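# Move apple from plate onto cutting board, press down

## Task

Pick the apple up off the plate and put it on the exposed wood of the cutting board, far from the knife and from the board's edges, then press it steadily down against the board for several seconds without easing off. It fails if the board or the knife gets shifted, if the apple is pressed hard enough to crush it, or if anything is still moving at the end. It does not count if the apple only stays in place because the robot holds it there at the end. It also fails if whatever the robot is touching at the end sinks more than about a fingernail's width once released.

## Robot and tools

Robot: a single arm with a five-finger right hand. Everything below uses this one hand; each call sends one row or list of rows for it, never a list per arm.

Frames. The scene frame has its origin on the table top under the arm base, +z up, +y to the left when looking along +x. The base may be tilted relative to the table. The hand point sits 0.05 m in front of the palm, where the index pad meets the thumb tip in a pinch. Its own axes: +z along the straightened fingers (finger tips 0.06 to 0.07 m beyond it), +y out of the palm, +x across the palm toward the index-to-little side, away from the thumb. Across the palm the hand extends 0.08 m on the little-finger side; on the thumb side 0.02 m when the thumb is turned fully in front of the palm, up to 0.09 m otherwise. A wrist bracket on the little-finger side protrudes 0.03 m past the point along +y and 0.11 m across the palm and can collide with things.

A row is 14 numbers, each in [-1, 1]: dx, dy, dz, rx, ry, rz, little, ring, middle, index, thumb_bend, thumb_turn, force_limit, speed. The first six are an offset, not a pose: a displacement from the hand point's measured pose at the start of the action, expressed in the hand point's own axes. 1.0 equals 0.6 m for dx, dy, dz and 180 degrees for the rotation; rx, ry, rz form a single rotation vector. Every row of an action is measured from that same start pose, not from the row before. For the first action in a call the start is the last pose reported in this scene. Finger values: -1 straight/open, +1 fully curled; thumb_bend -1 straight, +1 fully bent; thumb_turn -1 beside the palm, +1 in front of it opposite the fingers. A pinch is roughly index +0.22, thumb_bend +0.75, thumb_turn +0.57. force_limit maps linearly from about 0 N (-1) to 10 N (+1) of fingertip force, 15 N for the two thumb motors; it only stops closing motion. speed maps from nearly 0 (-1) to full (+1), where full travel takes 0.6 s.

execute_actions(actions): a list of actions; each action is up to 15 rows, one per 1/30 s step; a short action repeats its last row to fill 15 steps. Each action lasts 0.5 s. An empty list just returns state and images. Each step the commanded pose is clipped to within 100 mm and 16 degrees of the measured one, so big offsets need several actions; position wins over orientation if both can't be met. Commands lag about 0.17 s.

move(target, speed, stop_force, blocking): target is one 14-number row, its offset taken from the pose in the latest result that shows one. The hand point follows a straight path there, 0.5 to 10 s long (cut off at 10 s), and does not avoid obstacles. speed is m/s, 0.002 to 0.5 (default 0.25), turning capped at twice that in rad/s. stop_force (N, 9 to 40, not allowed in the first 0.2 s, not with blocking=false) ends the path once the wrist sensor feels that much extra push against the motion for 2 steps; the hand backs up 2 steps and holds. It is measured along the line to target in the start axes, so it is unreliable on turning moves; omit it when pulling away from something you press on. The final press may briefly exceed stop_force, easing within about a second. The arm is stiff: aiming past a firm contact without stop_force, or touching fast, can trigger a fault. blocking=false returns after 0.5 s while the move continues; then only wait or stop are accepted until it ends. The result adds a move: line (done, contact, held, off_target, moving, fault) and limits (paced = pose clipped, held = some steps blocked, after which the arm may jump faster).



Results give end_effector_position (m) and end_effector_quat_wxyz in the scene frame (slightly off at long reach), velocities, Hand target, joint positions and torques (noisy, offset, not used for faults), and Wrist force/torque in hand point axes (offset up to about 4 N, noise up to 2.4 N, saturates near 50 N; pressing on a surface reads as force back toward the arm; "no reading" is normal at start). hand_measured, hand_stopped_by (moving, target, force, stalled, fault) and hand_load_n list six values in motor order; loads near 0 mean the grip is lost. "pose unreachable" means the clearance check altered the command.

Gripping: turn the thumb in front before reaching the object; the whole hand wraps objects 0.035 to 0.08 m wide, centre on the wrist side of the hand point. A motor only moves when its target changes by 0.01 or more, then locks (holding at least 15 N). Resend the same numbers to keep a grip; to squeeze harder raise force_limit and send a more-closed target; to loosen send a more-open one. Close at speed -0.9 or lower for a gentle grip.

Avoid: contact torque over the joint limits (136 N m for the three big joints, 25.4 N m for the wrists) or 150 N outside force, which stop the arm 10 s; motor overheating (warning at 70 °C, brakes at 85 °C); dropping things, slamming, hard pushes, knocking anything off the table, shifting the board or knife, or crushing the apple. Cameras: cam_head_left and cam_head_right 672x504 pinhole, cam_wrist 504x504 fisheye. The sim runs while you think; loose objects may occasionally be nudged.

Each tool is called after "Emit:" in YAML: its name, and indented under it one key for each argument.

Reference images:

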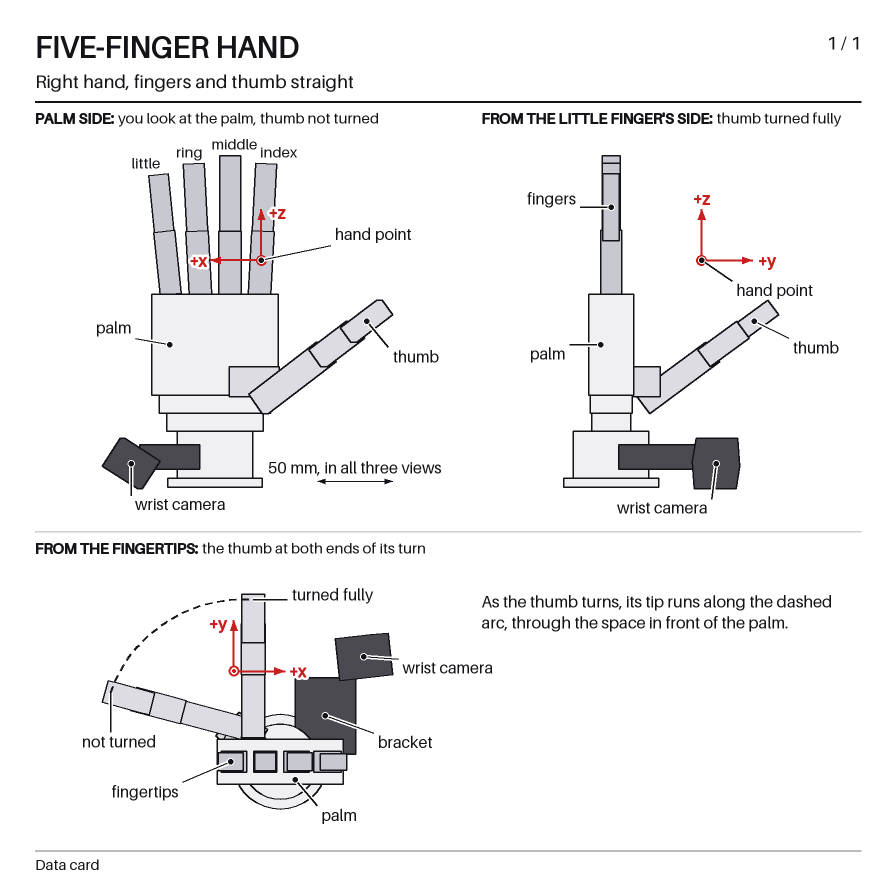

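## Session

Emit:
execute_actions:
  actions: []

Scene clock: 0.00 s.
end_effector_position=(+0.4885, -0.0206, +0.1527) hand_measured=(-1.000, -1.000, -1.000, -1.000, -1.000, -1.000) hand_load_n=(+0.0, +0.0, +0.0, +0.0, +0.0, +0.0) hand_stopped_by=(target, target, target, target, target, target) hand_force_limit=0.00 hand_speed=-0.80 end_effector_quat_wxyz=(+0.380, +0.318, +0.779, -0.385) end_effector_velocity=(-0.000, -0.000, +0.000) end_effector_angular_velocity=(-0.000, +0.000, -0.001)
Joint positions: [ 0.084 -0.655  1.944 -0.213  2.461 -0.831]
Joint velocities: [-0.     0.     0.001 -0.     0.     0.001]
Joint torques (N m, as the arm reports them, + toward a larger angle): no reading
Wrist force (N, on the end effector, along its own x y z axes, offset not removed): no reading
Wrist torque (N m, same axes, about the end effector's origin, offset not removed): no reading
Hand target: +0.489, -0.021, +0.153; +0.380, +0.318, +0.779, -0.385

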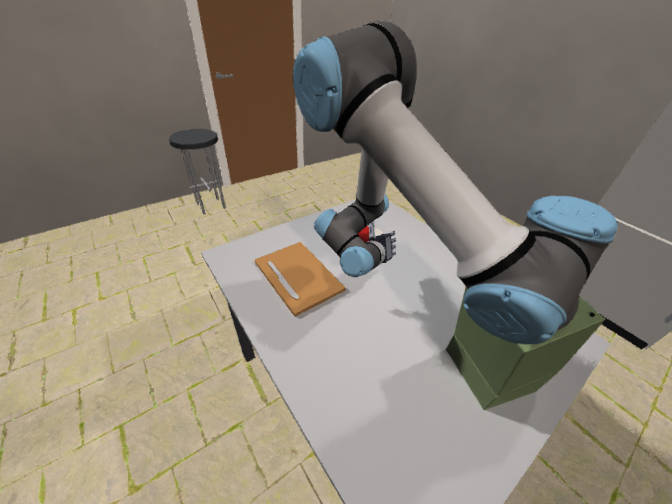

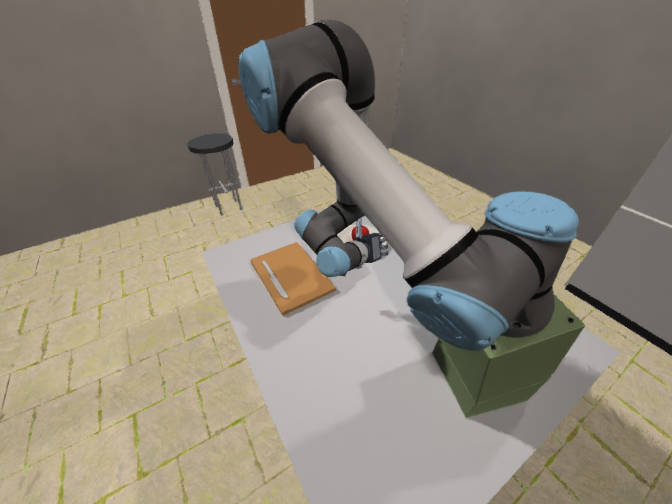

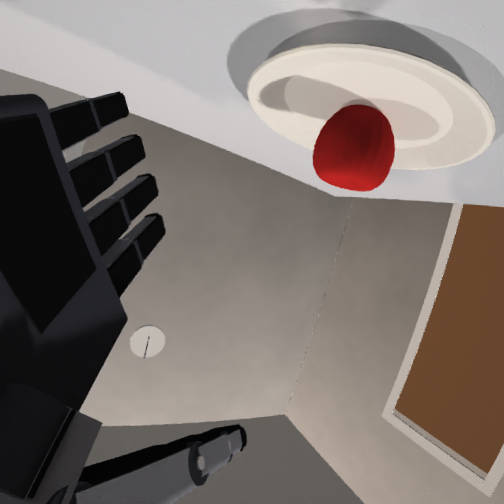

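Emit:
move:
  target: [-0.209,-0.0895,-0.104,-0.2874,-0.2302,-0.5486,-1,-1,-1,-1,-1,1,0,0.5]
  speed: 0.3

Scene clock: 6.33 s.
end_effector_position=(+0.4884, -0.0202, +0.3027) hand_measured=(-1.000, -1.000, -1.000, -1.000, -1.000, +1.000) hand_load_n=(+0.0, +0.0, +0.0, +0.0, +0.0, +0.0) hand_stopped_by=(target, target, target, target, target, target) hand_force_limit=0.00 hand_speed=0.50 end_effector_quat_wxyz=(-0.271, +0.653, -0.653, +0.272) end_effector_velocity=(-0.000, -0.001, -0.000) end_effector_angular_velocity=(-0.004, +0.012, +0.010)
Joint positions: [-0.694 -1.249  2.07   0.071  0.952 -3.494]
Joint velocities: [ 0.002  0.006 -0.01   0.018  0.001 -0.017]
Joint torques (N m, as the arm reports them, + toward a larger angle): [  1.71 -17.   -28.97   2.56  -1.65  -1.16]
Wrist force (N, on the end effector, along its own x y z axes, offset not removed): [-1.6 -0.3 1.3]
Wrist torque (N m, same axes, about the end effector's origin, offset not removed): [-0.06 0.34 -0.30]
Hand target: +0.488, -0.020, +0.303; -0.271, +0.654, -0.652, +0.271
Off the commanded pose: 0.000 m, 0 deg.
move: done

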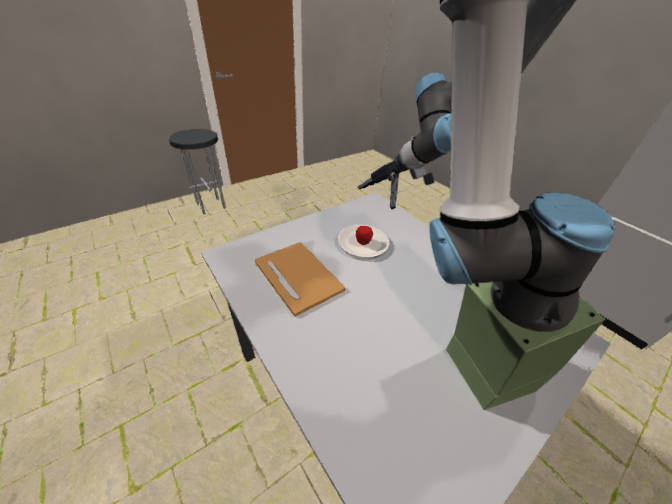

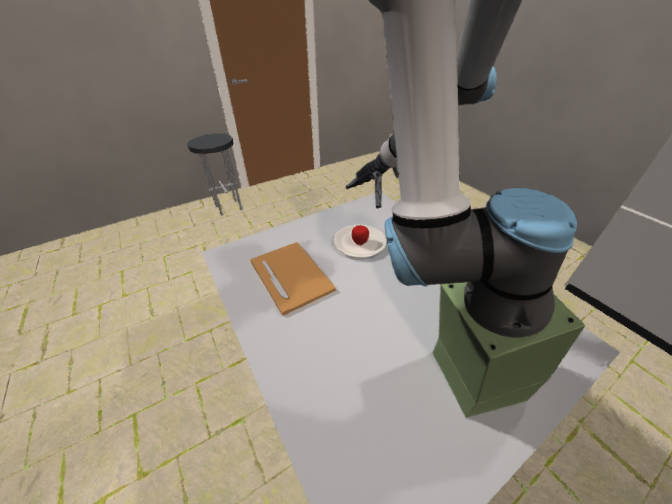

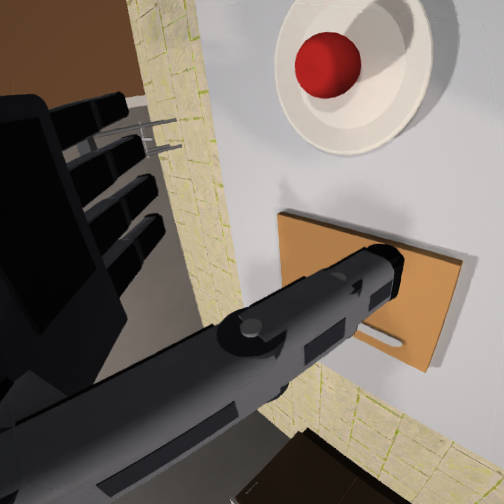

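Emit:
move:
  target: [0.1267,-0.0412,0.284,0,0,0,-1,-1,-1,-1,-1,1,0,0.5]
  speed: 0.3

Scene clock: 12.97 s.
end_effector_position=(+0.6263, -0.0964, +0.2003) hand_measured=(-1.000, -1.000, -1.000, -1.000, -1.000, +1.000) hand_load_n=(+0.0, +0.0, +0.0, +0.0, +0.0, +0.0) hand_stopped_by=(target, target, target, target, target, target) hand_force_limit=0.00 hand_speed=0.50 end_effector_quat_wxyz=(-0.271, +0.653, -0.653, +0.272) end_effector_velocity=(+0.002, -0.000, -0.001) end_effector_angular_velocity=(+0.002, +0.001, +0.001)
Joint positions: [-0.596 -0.796  1.625  0.013  1.016 -3.403]
Joint velocities: [ 0.001  0.006 -0.009  0.004 -0.001  0.   ]
Joint torques (N m, as the arm reports them, + toward a larger angle): [ -1.52 -30.86 -27.96   2.33   0.99   1.34]
Wrist force (N, on the end effector, along its own x y z axes, offset not removed): [-0.7 -0.4 2.1]
Wrist torque (N m, same axes, about the end effector's origin, offset not removed): [-0.11 0.10 -0.10]
Hand target: +0.627, -0.097, +0.200; -0.271, +0.653, -0.653, +0.272
Off the commanded pose: 0.000 m, 0 deg.
move: done

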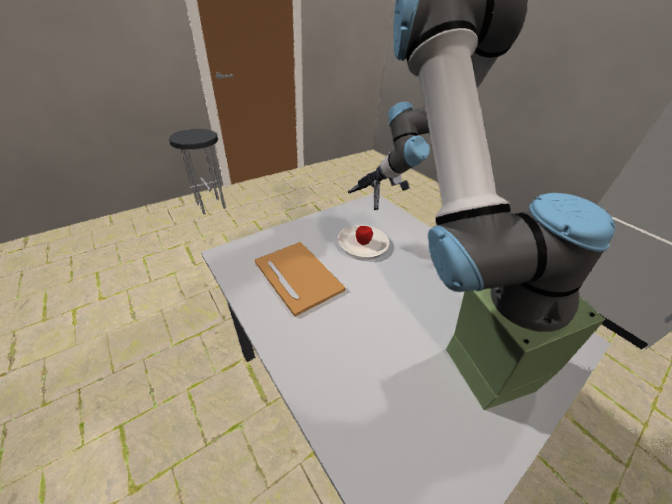

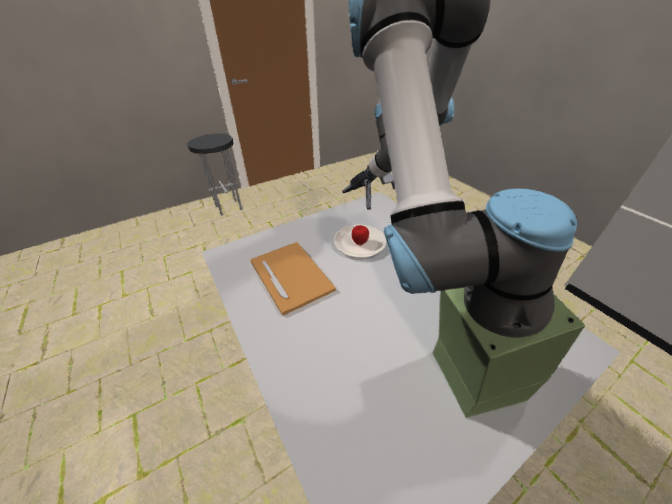

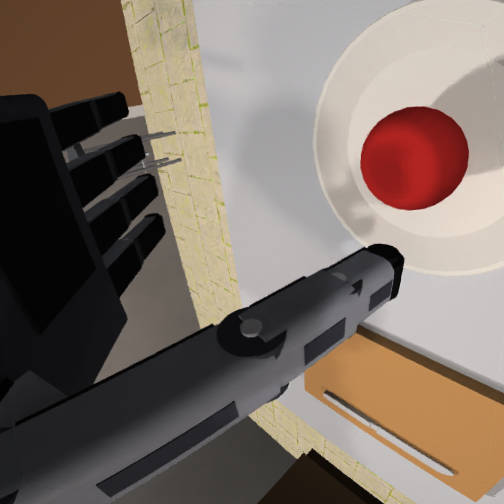

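Emit:
move:
  target: [0.0067,0.1072,0.0577,0,0,0,-1,-1,-1,-1,-1,1,0,0.5]
  speed: 0.2

Scene clock: 15.27 s.
end_effector_position=(+0.6055, -0.1004, +0.1306) hand_measured=(-1.000, -1.000, -1.000, -1.000, -1.000, +1.000) hand_load_n=(+0.0, +0.0, +0.0, +0.0, +0.0, +0.0) hand_stopped_by=(target, target, target, target, target, target) hand_force_limit=0.00 hand_speed=0.50 end_effector_quat_wxyz=(-0.271, +0.653, -0.653, +0.272) end_effector_velocity=(+0.000, -0.000, -0.001) end_effector_angular_velocity=(+0.002, -0.002, -0.000)
Joint positions: [-0.594 -0.692  1.679 -0.145  1.017 -3.402]
Joint velocities: [-0.     0.002  0.    -0.004 -0.002  0.002]
Joint torques (N m, as the arm reports them, + toward a larger angle): [ -0.86 -31.39   0.33  -0.74   1.34   1.39]
Wrist force (N, on the end effector, along its own x y z axes, offset not removed): [-1.5 0.0 3.8]
Wrist torque (N m, same axes, about the end effector's origin, offset not removed): [-0.14 0.23 -0.19]
Hand target: +0.605, -0.100, +0.130; -0.271, +0.653, -0.653, +0.272
Off the commanded pose: 0.000 m, 0 deg.
move: done

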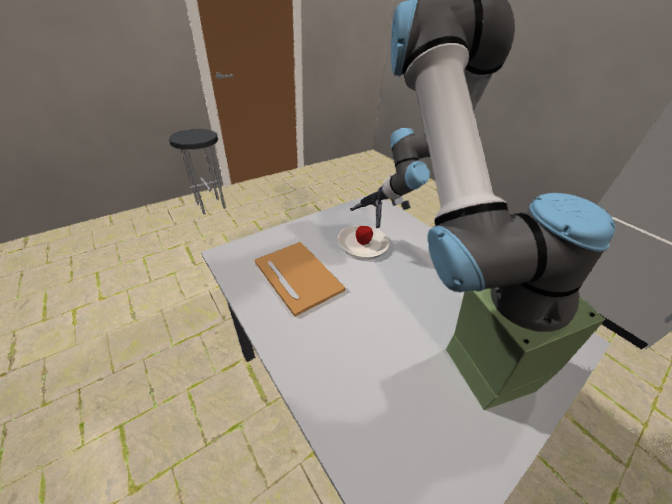

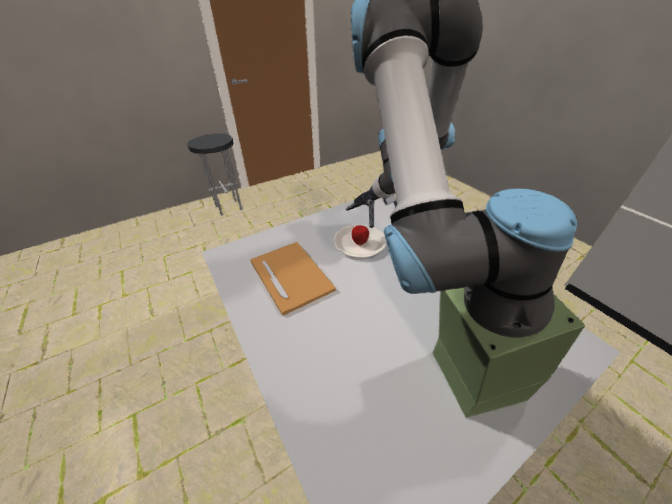

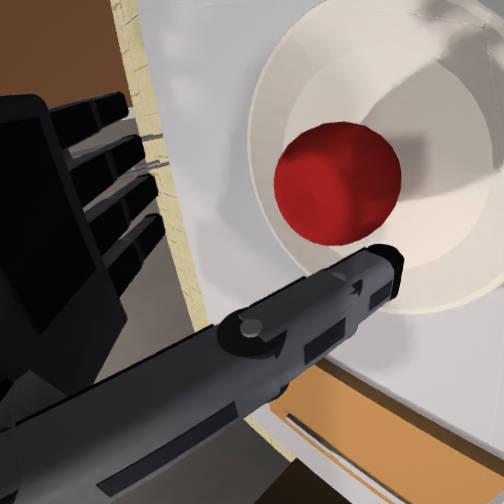

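Emit:
move:
  target: [-0.0223,0.0331,0.0626,0,0,0,-1,-1,-1,-1,-1,1,0,0.5]
  speed: 0.15

Emit:
zoom_image:
  camera: "cam_head_left"
  region: [300, 170, 440, 275]

Scene clock: 18.10 s.
end_effector_position=(+0.6180, -0.0872, +0.0903) hand_measured=(-1.000, -1.000, -1.000, -1.000, -1.000, +1.000) hand_load_n=(+0.0, +0.0, +0.0, +0.0, +0.0, +0.0) hand_stopped_by=(target, target, target, target, target, target) hand_force_limit=0.00 hand_speed=0.50 end_effector_quat_wxyz=(-0.271, +0.653, -0.653, +0.272) end_effector_velocity=(+0.001, +0.001, -0.002) end_effector_angular_velocity=(-0.000, -0.001, +0.000)
Joint positions: [-0.539 -0.615  1.637 -0.205  1.054 -3.355]
Joint velocities: [ 0.003  0.004 -0.003 -0.003  0.002  0.003]
Joint torques (N m, as the arm reports them, + toward a larger angle): [ -2.04 -35.06 -24.97  -0.86   1.42   1.53]
Wrist force (N, on the end effector, along its own x y z axes, offset not removed): [-2.3 1.0 2.6]
Wrist torque (N m, same axes, about the end effector's origin, offset not removed): [-0.02 0.35 -0.28]
Hand target: +0.618, -0.087, +0.090; -0.271, +0.653, -0.653, +0.272
Off the commanded pose: 0.000 m, 0 deg.
move: done

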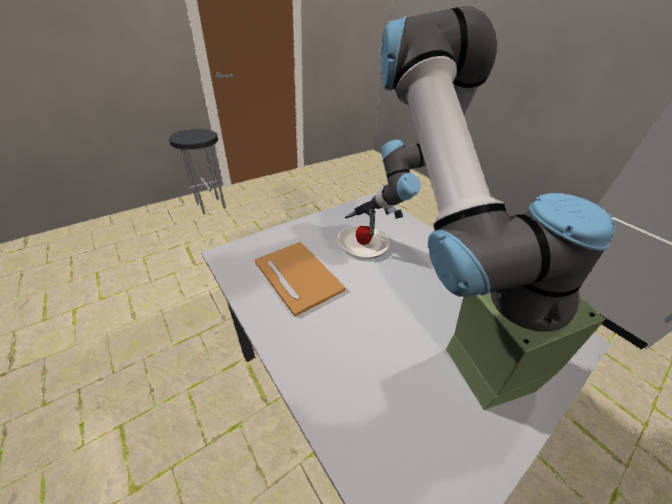

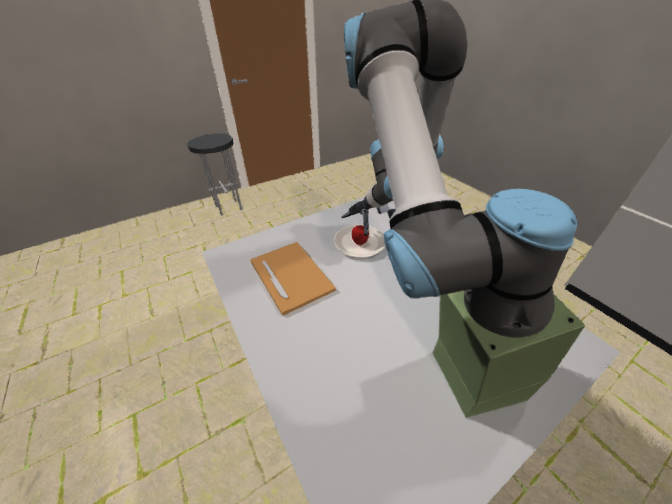

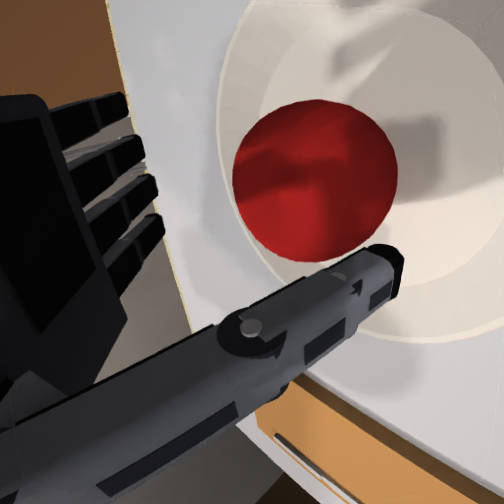

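Region (300, 170, 440, 275) of cam_head_left's 672x504 image, scaled by 3.600, with more detail than that image has; it fills the top 378 rows of this view, and the rest is white.

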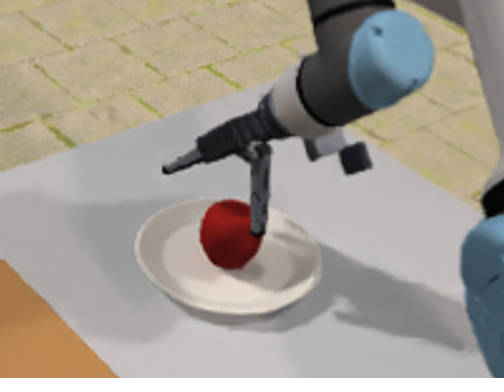

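Emit:
move:
  target: [0.003,0.0412,0.0295,0,0,0,-1,-1,-1,-1,-1,1,0,0.5]
  speed: 0.05
  stop_force: 9

Emit:
zoom_image:
  camera: "cam_head_left"
  region: [300, 170, 440, 275]

Scene clock: 20.13 s.
end_effector_position=(+0.6131, -0.0890, +0.0606) hand_measured=(-1.000, -1.000, -1.000, -1.000, -1.000, +1.000) hand_load_n=(+0.0, +0.0, +0.0, +0.0, +0.0, +0.0) hand_stopped_by=(target, target, target, target, target, target) hand_force_limit=0.00 hand_speed=0.50 end_effector_quat_wxyz=(-0.271, +0.653, -0.653, +0.272) end_effector_velocity=(-0.000, -0.001, -0.002) end_effector_angular_velocity=(-0.002, -0.001, -0.001)
Joint positions: [-0.533 -0.559  1.631 -0.257  1.058 -3.35 ]
Joint velocities: [ 0.     0.004 -0.    -0.005  0.002  0.   ]
Joint torques (N m, as the arm reports them, + toward a larger angle): [ -1.11 -36.18 -23.73  -0.62   1.19   1.36]
Wrist force (N, on the end effector, along its own x y z axes, offset not removed): [-1.2 -0.6 2.7]
Wrist torque (N m, same axes, about the end effector's origin, offset not removed): [-0.03 0.21 -0.17]
Hand target: +0.613, -0.089, +0.060; -0.271, +0.653, -0.653, +0.272
Off the commanded pose: 0.000 m, 0 deg.
move: done

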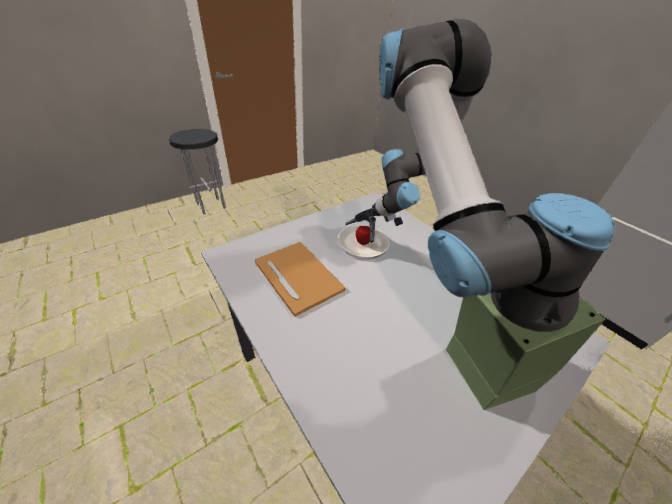

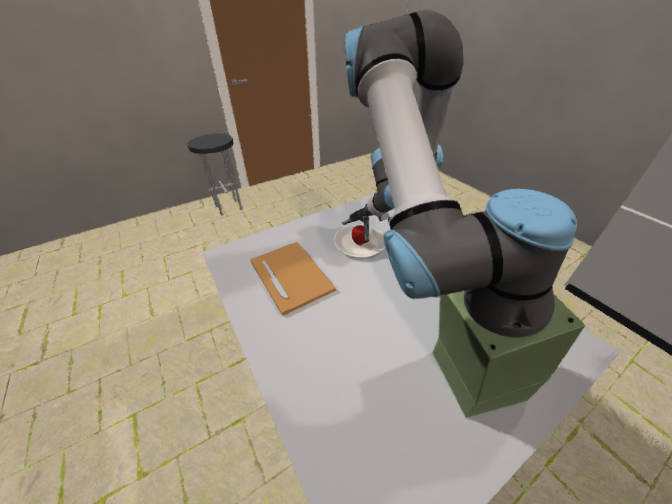

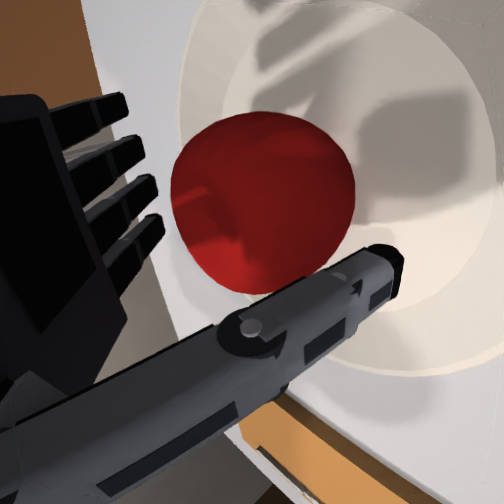

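Region (300, 170, 440, 275) of cam_head_left's 672x504 image, scaled by 3.600, with more detail than that image has; it fills the top 378 rows of this view, and the rest is white.

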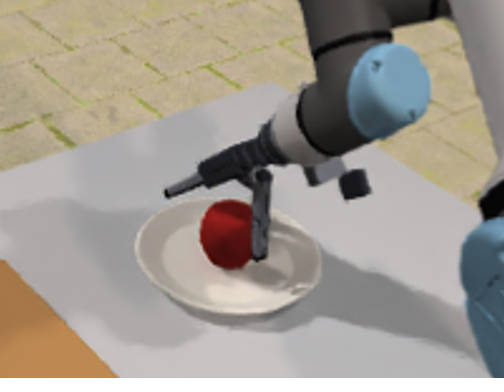

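Emit:
move:
  target: [0,0.026,0.026,0,0,0,-1,-1,-1,-1,-1,1,0,0.5]
  speed: 0.03
  stop_force: 9

Emit:
zoom_image:
  camera: "cam_head_left"
  region: [300, 170, 440, 275]

Scene clock: 21.57 s.
end_effector_position=(+0.6131, -0.0890, +0.0388) hand_measured=(-1.000, -1.000, -1.000, -1.000, -1.000, +1.000) hand_load_n=(+0.0, +0.0, +0.0, +0.0, +0.0, +0.0) hand_stopped_by=(target, target, target, target, target, target) hand_force_limit=0.00 hand_speed=0.50 end_effector_quat_wxyz=(-0.271, +0.653, -0.653, +0.272) end_effector_velocity=(+0.000, -0.000, -0.002) end_effector_angular_velocity=(-0.001, -0.002, +0.001)
Joint positions: [-0.523 -0.515  1.614 -0.288  1.065 -3.342]
Joint velocities: [ 0.001  0.005 -0.002 -0.005  0.    -0.   ]
Joint torques (N m, as the arm reports them, + toward a larger angle): [ -2.67 -34.87 -22.58  -0.75   1.17   1.67]
Wrist force (N, on the end effector, along its own x y z axes, offset not removed): [-1.9 -2.3 1.4]
Wrist torque (N m, same axes, about the end effector's origin, offset not removed): [-0.31 0.37 -0.40]
Hand target: +0.613, -0.089, +0.039; -0.271, +0.653, -0.653, +0.272
Off the commanded pose: 0.000 m, 0 deg.
move: done

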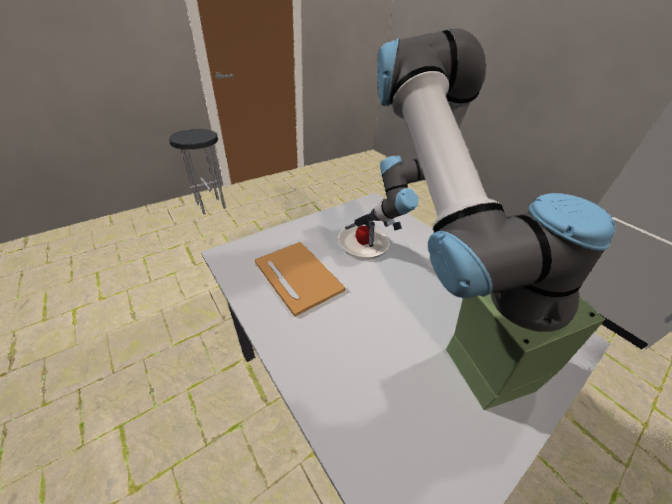

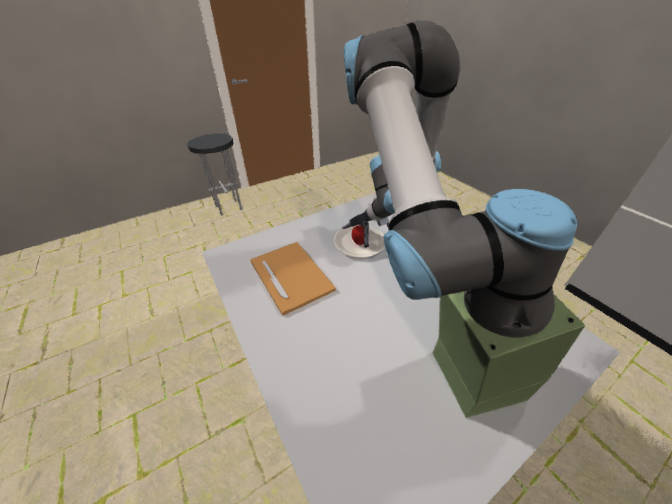

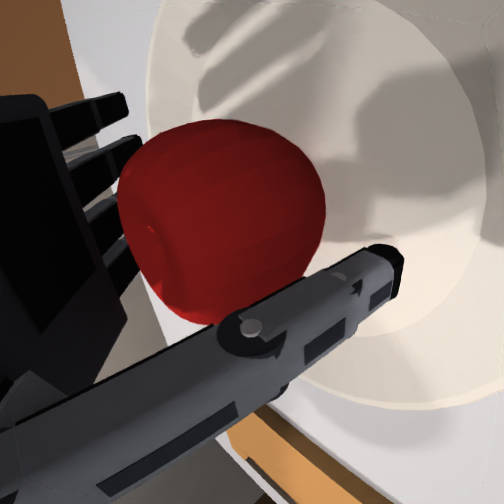

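Region (300, 170, 440, 275) of cam_head_left's 672x504 image, scaled by 3.600, with more detail than that image has; it fills the top 378 rows of this view, and the rest is white.

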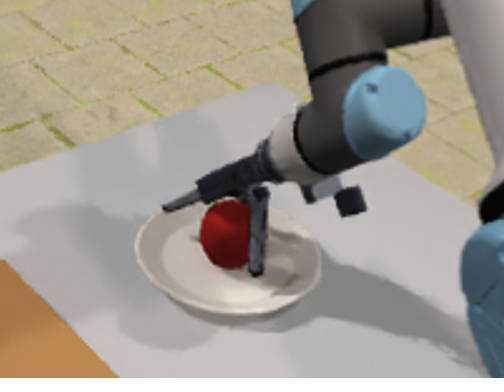

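Emit:
execute_actions:
  actions:
    - [[0,0,0,0,0,0,1,1,1,1,1,1,0.2,-0.6]]
    - [[0,0,0,0,0,0,1,1,1,1,1,1,0.2,-0.6]]
    - [[0,0,0,0,0,0,1,1,1,1,1,1,0.2,-0.6]]
    - [[0,0,0,0,0,0,1,1,1,1,1,1,0.2,-0.6]]

Emit:
zoom_image:
  camera: "cam_head_left"
  region: [300, 170, 440, 275]

Scene clock: 24.00 s.
end_effector_position=(+0.6132, -0.0890, +0.0388) hand_measured=(+0.264, -0.182, -0.270, -0.182, -0.528, +1.000) hand_load_n=(+0.0, +6.0, +1.5, +8.0, +14.0, +2.5) hand_stopped_by=(moving, force, force, force, force, target) hand_force_limit=0.20 hand_speed=-0.60 end_effector_quat_wxyz=(-0.271, +0.653, -0.653, +0.272) end_effector_velocity=(+0.000, +0.000, +0.000) end_effector_angular_velocity=(-0.001, -0.001, +0.001)
Joint positions: [-0.523 -0.515  1.614 -0.288  1.065 -3.342]
Joint velocities: [ 0.    -0.001  0.001 -0.001  0.    -0.   ]
Joint torques (N m, as the arm reports them, + toward a larger angle): [-15.9  -45.58  -3.25   2.18  -0.56  -0.65]
Wrist force (N, on the end effector, along its own x y z axes, offset not removed): [0.5 0.5 3.3]
Wrist torque (N m, same axes, about the end effector's origin, offset not removed): [-0.05 -0.11 -0.07]
Hand target: +0.613, -0.089, +0.039; -0.271, +0.653, -0.653, +0.272
Off the commanded pose: 0.000 m, 0 deg.

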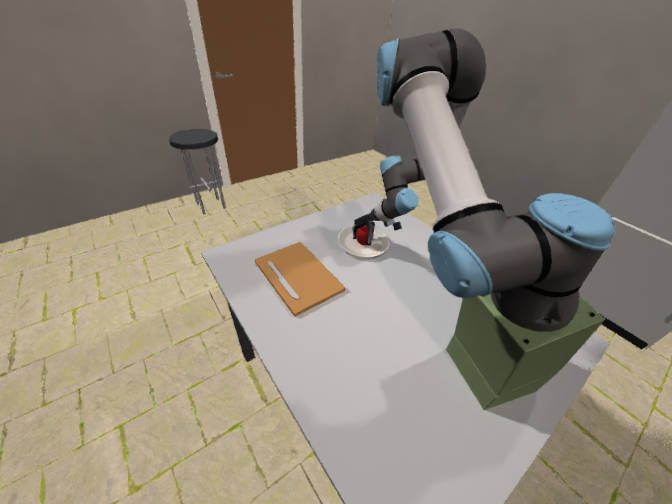

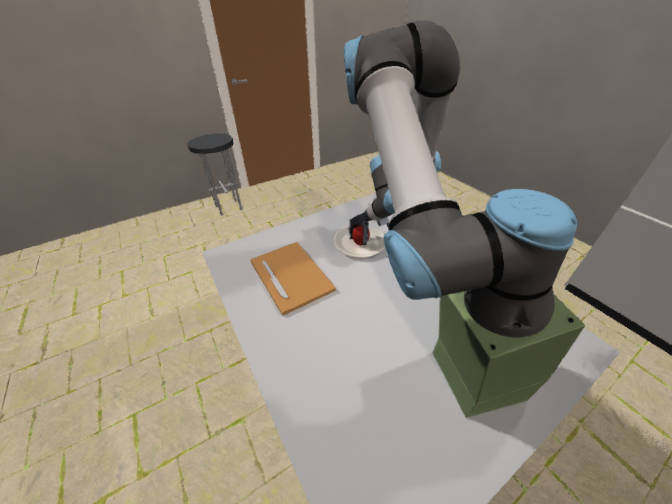

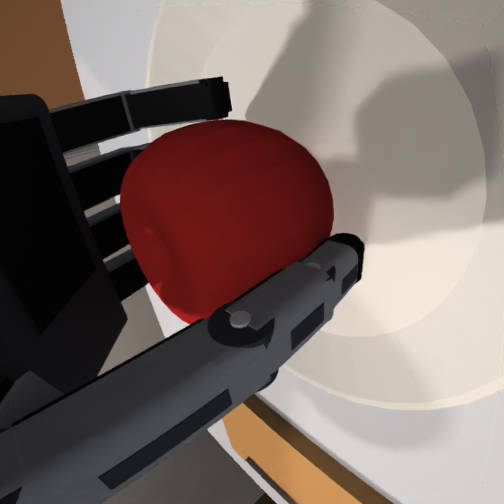

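Region (300, 170, 440, 275) of cam_head_left's 672x504 image, scaled by 3.600, with more detail than that image has; it fills the top 378 rows of this view, and the rest is white.

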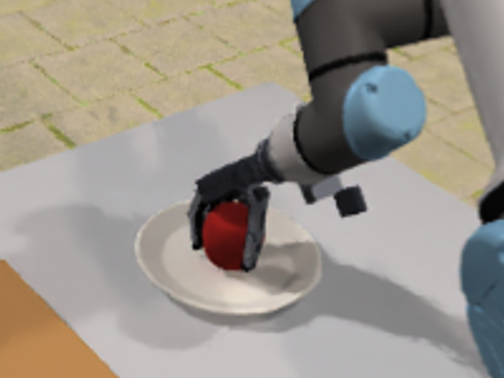

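Emit:
move:
  target: [0,-0.1178,-0.1178,0,0,0,1,1,1,1,1,1,0.2,-0.6]
  speed: 0.15

Scene clock: 26.50 s.
end_effector_position=(+0.6130, -0.0889, +0.1385) hand_measured=(+0.396, -0.182, -0.270, -0.182, -0.528, +1.000) hand_load_n=(+5.5, +4.0, +1.0, +8.0, +14.5, +6.5) hand_stopped_by=(force, force, force, force, force, target) hand_force_limit=0.20 hand_speed=-0.60 end_effector_quat_wxyz=(-0.271, +0.653, -0.653, +0.272) end_effector_velocity=(-0.001, -0.000, +0.002) end_effector_angular_velocity=(-0.001, +0.001, +0.000)
Joint positions: [-0.569 -0.71   1.671 -0.131  1.034 -3.38 ]
Joint velocities: [-0.001 -0.003  0.002  0.003  0.    -0.002]
Joint torques (N m, as the arm reports them, + toward a larger angle): [-19.07 -45.45   0.42   2.39  -1.69  -0.94]
Wrist force (N, on the end effector, along its own x y z axes, offset not removed): [-0.2 0.4 3.4]
Wrist torque (N m, same axes, about the end effector's origin, offset not removed): [-0.06 -0.01 -0.19]
Hand target: +0.613, -0.089, +0.139; -0.271, +0.653, -0.653, +0.272
Off the commanded pose: 0.000 m, 0 deg.
move: done

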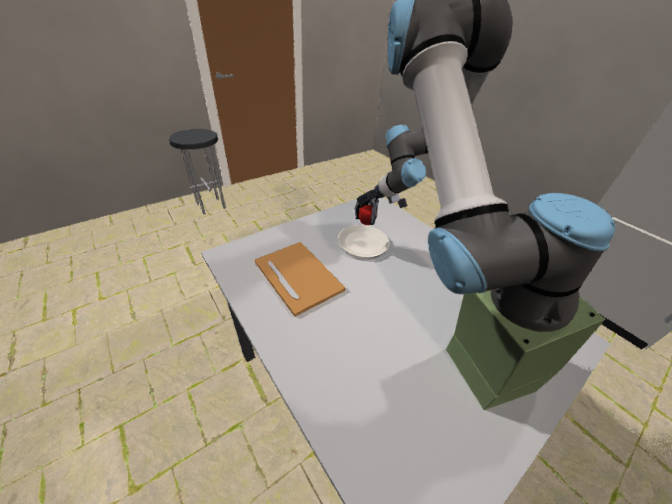

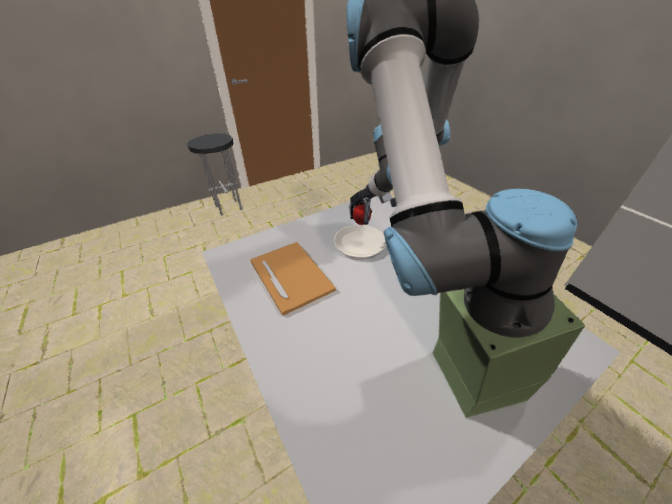

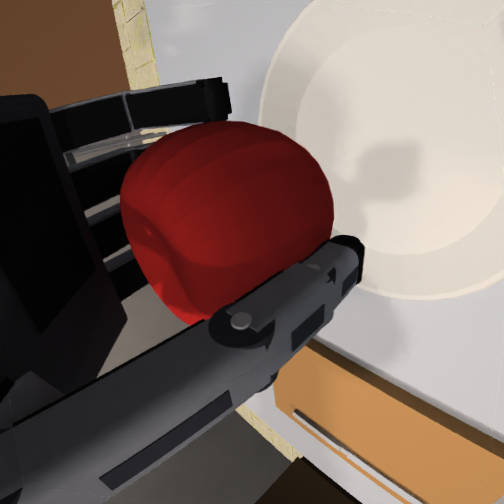

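Emit:
move:
  target: [-0.465,0.0607,-0.0171,0,0,0,1,1,1,1,1,1,0.2,-0.6]
  speed: 0.25

Emit:
zoom_image:
  camera: "cam_head_left"
  region: [230, 200, 390, 320]

Scene clock: 28.60 s.
end_effector_position=(+0.5803, +0.1897, +0.1196) hand_measured=(+0.396, -0.182, -0.270, -0.182, -0.528, +1.000) hand_load_n=(+5.5, +4.0, +1.0, +8.0, +14.5, +6.5) hand_stopped_by=(force, force, force, force, force, target) hand_force_limit=0.20 hand_speed=-0.60 end_effector_quat_wxyz=(-0.271, +0.653, -0.653, +0.272) end_effector_velocity=(+0.000, +0.003, -0.001) end_effector_angular_velocity=(-0.001, -0.001, -0.001)
Joint positions: [ 0.003 -0.853  1.798 -0.252  1.454 -2.966]
Joint velocities: [ 0.007  0.002 -0.004  0.002  0.007  0.005]
Joint torques (N m, as the arm reports them, + toward a larger angle): [  2.86 -31.06 -21.87   2.15   2.18   1.06]
Wrist force (N, on the end effector, along its own x y z axes, offset not removed): [-1.4 0.8 2.3]
Wrist torque (N m, same axes, about the end effector's origin, offset not removed): [0.07 0.27 -0.30]
Hand target: +0.580, +0.190, +0.120; -0.271, +0.653, -0.653, +0.272
Off the commanded pose: 0.000 m, 0 deg.
move: done

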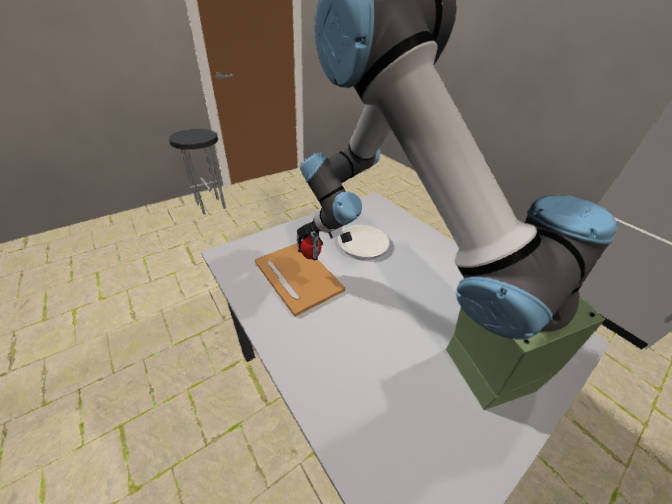

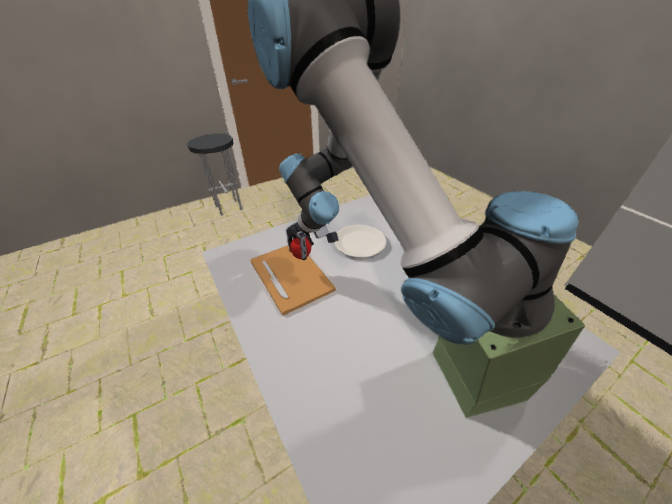

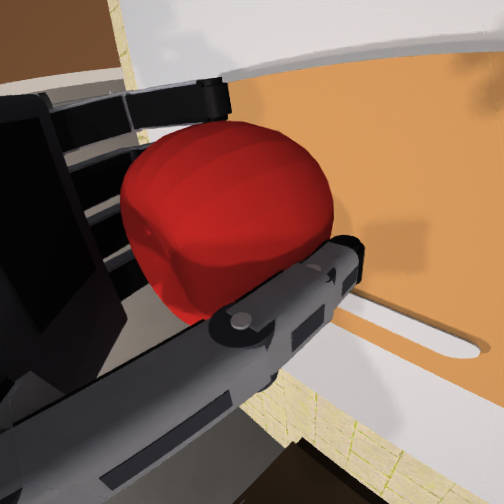

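Region (230, 200, 390, 320) of cam_head_left's 672x504 image, scaled by 3.150, with more detail than that image has; it fills the top 378 rows of this view, and the rest is white.

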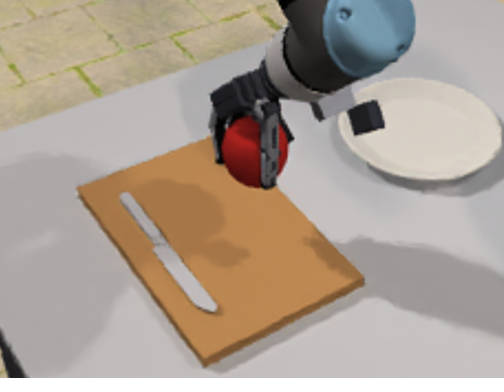

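Emit:
move:
  target: [-0.0333,0.0643,0.0643,0,0,0,1,1,1,1,1,1,0.2,-0.6]
  speed: 0.1
  stop_force: 9

Emit:
zoom_image:
  camera: "cam_head_left"
  region: [230, 200, 390, 320]

Scene clock: 30.63 s.
end_effector_position=(+0.5804, +0.2095, +0.0654) hand_measured=(+0.396, -0.182, -0.270, -0.182, -0.528, +1.000) hand_load_n=(+5.5, +4.0, +1.0, +8.0, +14.5, +6.5) hand_stopped_by=(force, force, force, force, force, target) hand_force_limit=0.20 hand_speed=-0.60 end_effector_quat_wxyz=(-0.271, +0.653, -0.653, +0.272) end_effector_velocity=(+0.001, +0.001, -0.002) end_effector_angular_velocity=(+0.001, -0.001, -0.000)
Joint positions: [ 0.07  -0.737  1.745 -0.319  1.505 -2.923]
Joint velocities: [ 0.002  0.006 -0.004 -0.003  0.002  0.003]
Joint torques (N m, as the arm reports them, + toward a larger angle): [  1.91 -32.51 -21.59  -1.16   2.12   1.55]
Wrist force (N, on the end effector, along its own x y z axes, offset not removed): [-2.4 1.7 3.9]
Wrist torque (N m, same axes, about the end effector's origin, offset not removed): [-0.07 0.35 -0.25]
Hand target: +0.580, +0.210, +0.065; -0.271, +0.653, -0.653, +0.272
Off the commanded pose: 0.000 m, 0 deg.
move: done

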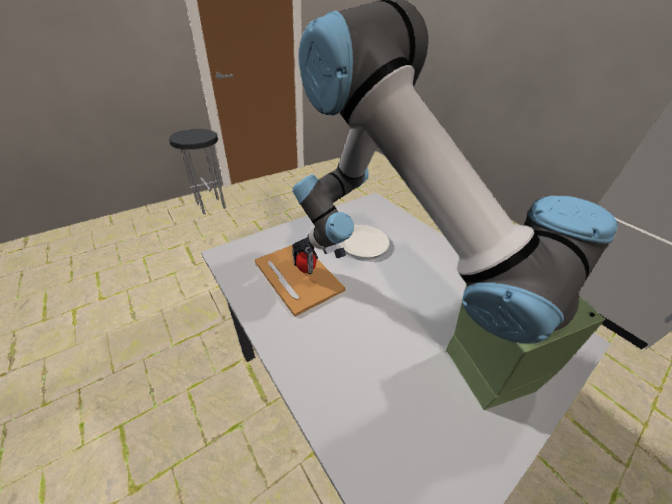

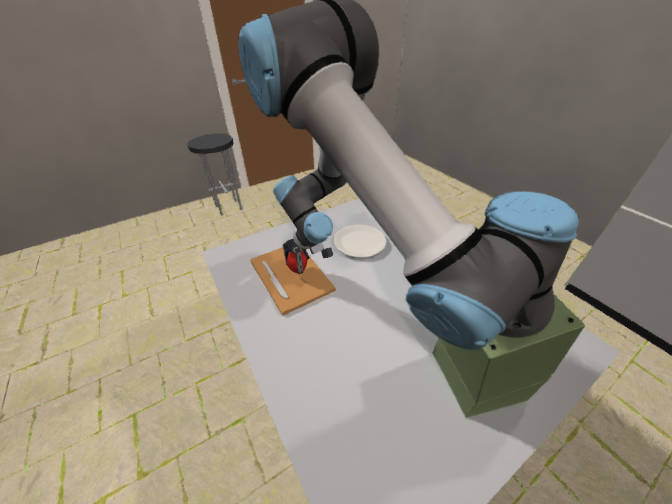

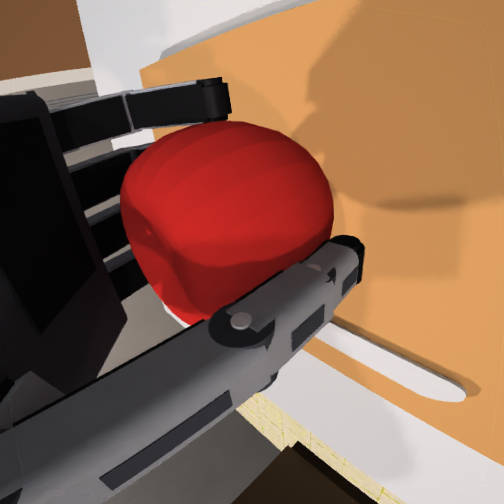

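Region (230, 200, 390, 320) of cam_head_left's 672x504 image, scaled by 3.150, with more detail than that image has; it fills the top 378 rows of this view, and the rest is white.

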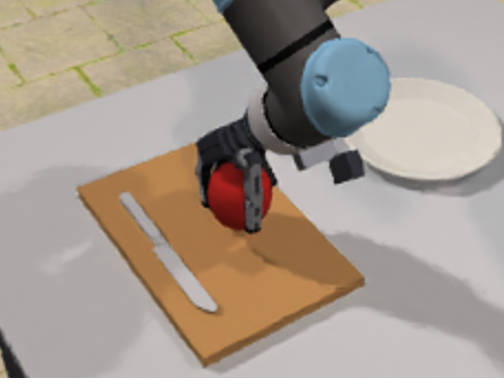

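Emit:
move:
  target: [0,0.041,0.041,0,0,0,1,1,1,1,1,1,0.2,-0.6]
  speed: 0.008
  stop_force: 13

Scene clock: 33.70 s.
end_effector_position=(+0.5807, +0.2096, +0.0454) hand_measured=(+0.396, -0.182, -0.270, -0.182, -0.528, +1.000) hand_load_n=(+4.0, +2.5, +0.0, +5.0, +15.0, +4.5) hand_stopped_by=(force, force, force, force, force, target) hand_force_limit=0.20 hand_speed=-0.60 end_effector_quat_wxyz=(-0.271, +0.653, -0.653, +0.272) end_effector_velocity=(-0.001, -0.000, +0.003) end_effector_angular_velocity=(-0.002, +0.001, -0.001)
Joint positions: [ 0.079 -0.693  1.728 -0.347  1.512 -2.918]
Joint velocities: [-0.001 -0.007  0.004  0.005  0.001 -0.001]
Joint torques (N m, as the arm reports them, + toward a larger angle): [-14.82 -40.81   2.05   1.12  -1.45  -0.32]
Wrist force (N, on the end effector, along its own x y z axes, offset not removed): [2.6 -9.3 -16.6]
Wrist torque (N m, same axes, about the end effector's origin, offset not removed): [-0.46 0.50 -0.41]
Hand target: +0.580, +0.210, +0.046; -0.271, +0.653, -0.653, +0.272
Off the commanded pose: 0.015 m, 0 deg.
move: contact

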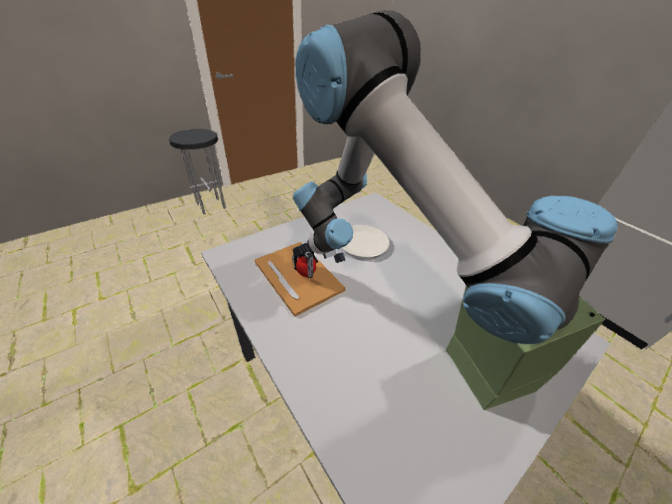

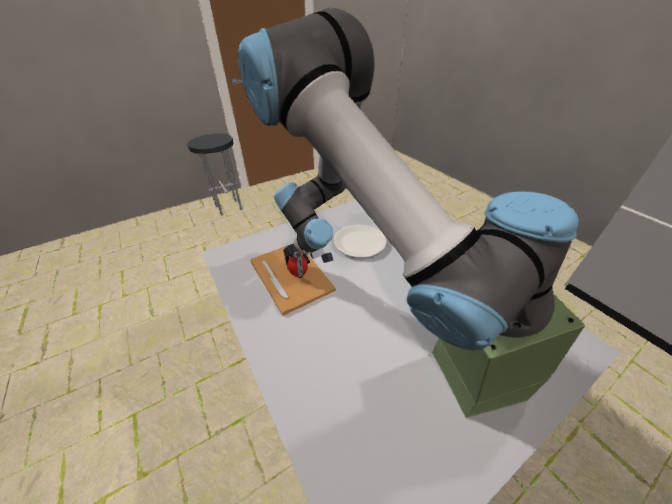

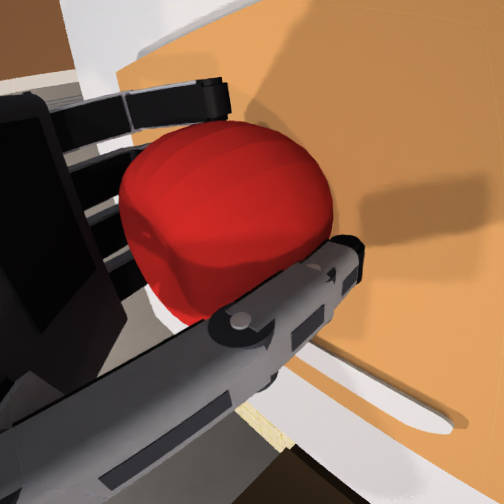

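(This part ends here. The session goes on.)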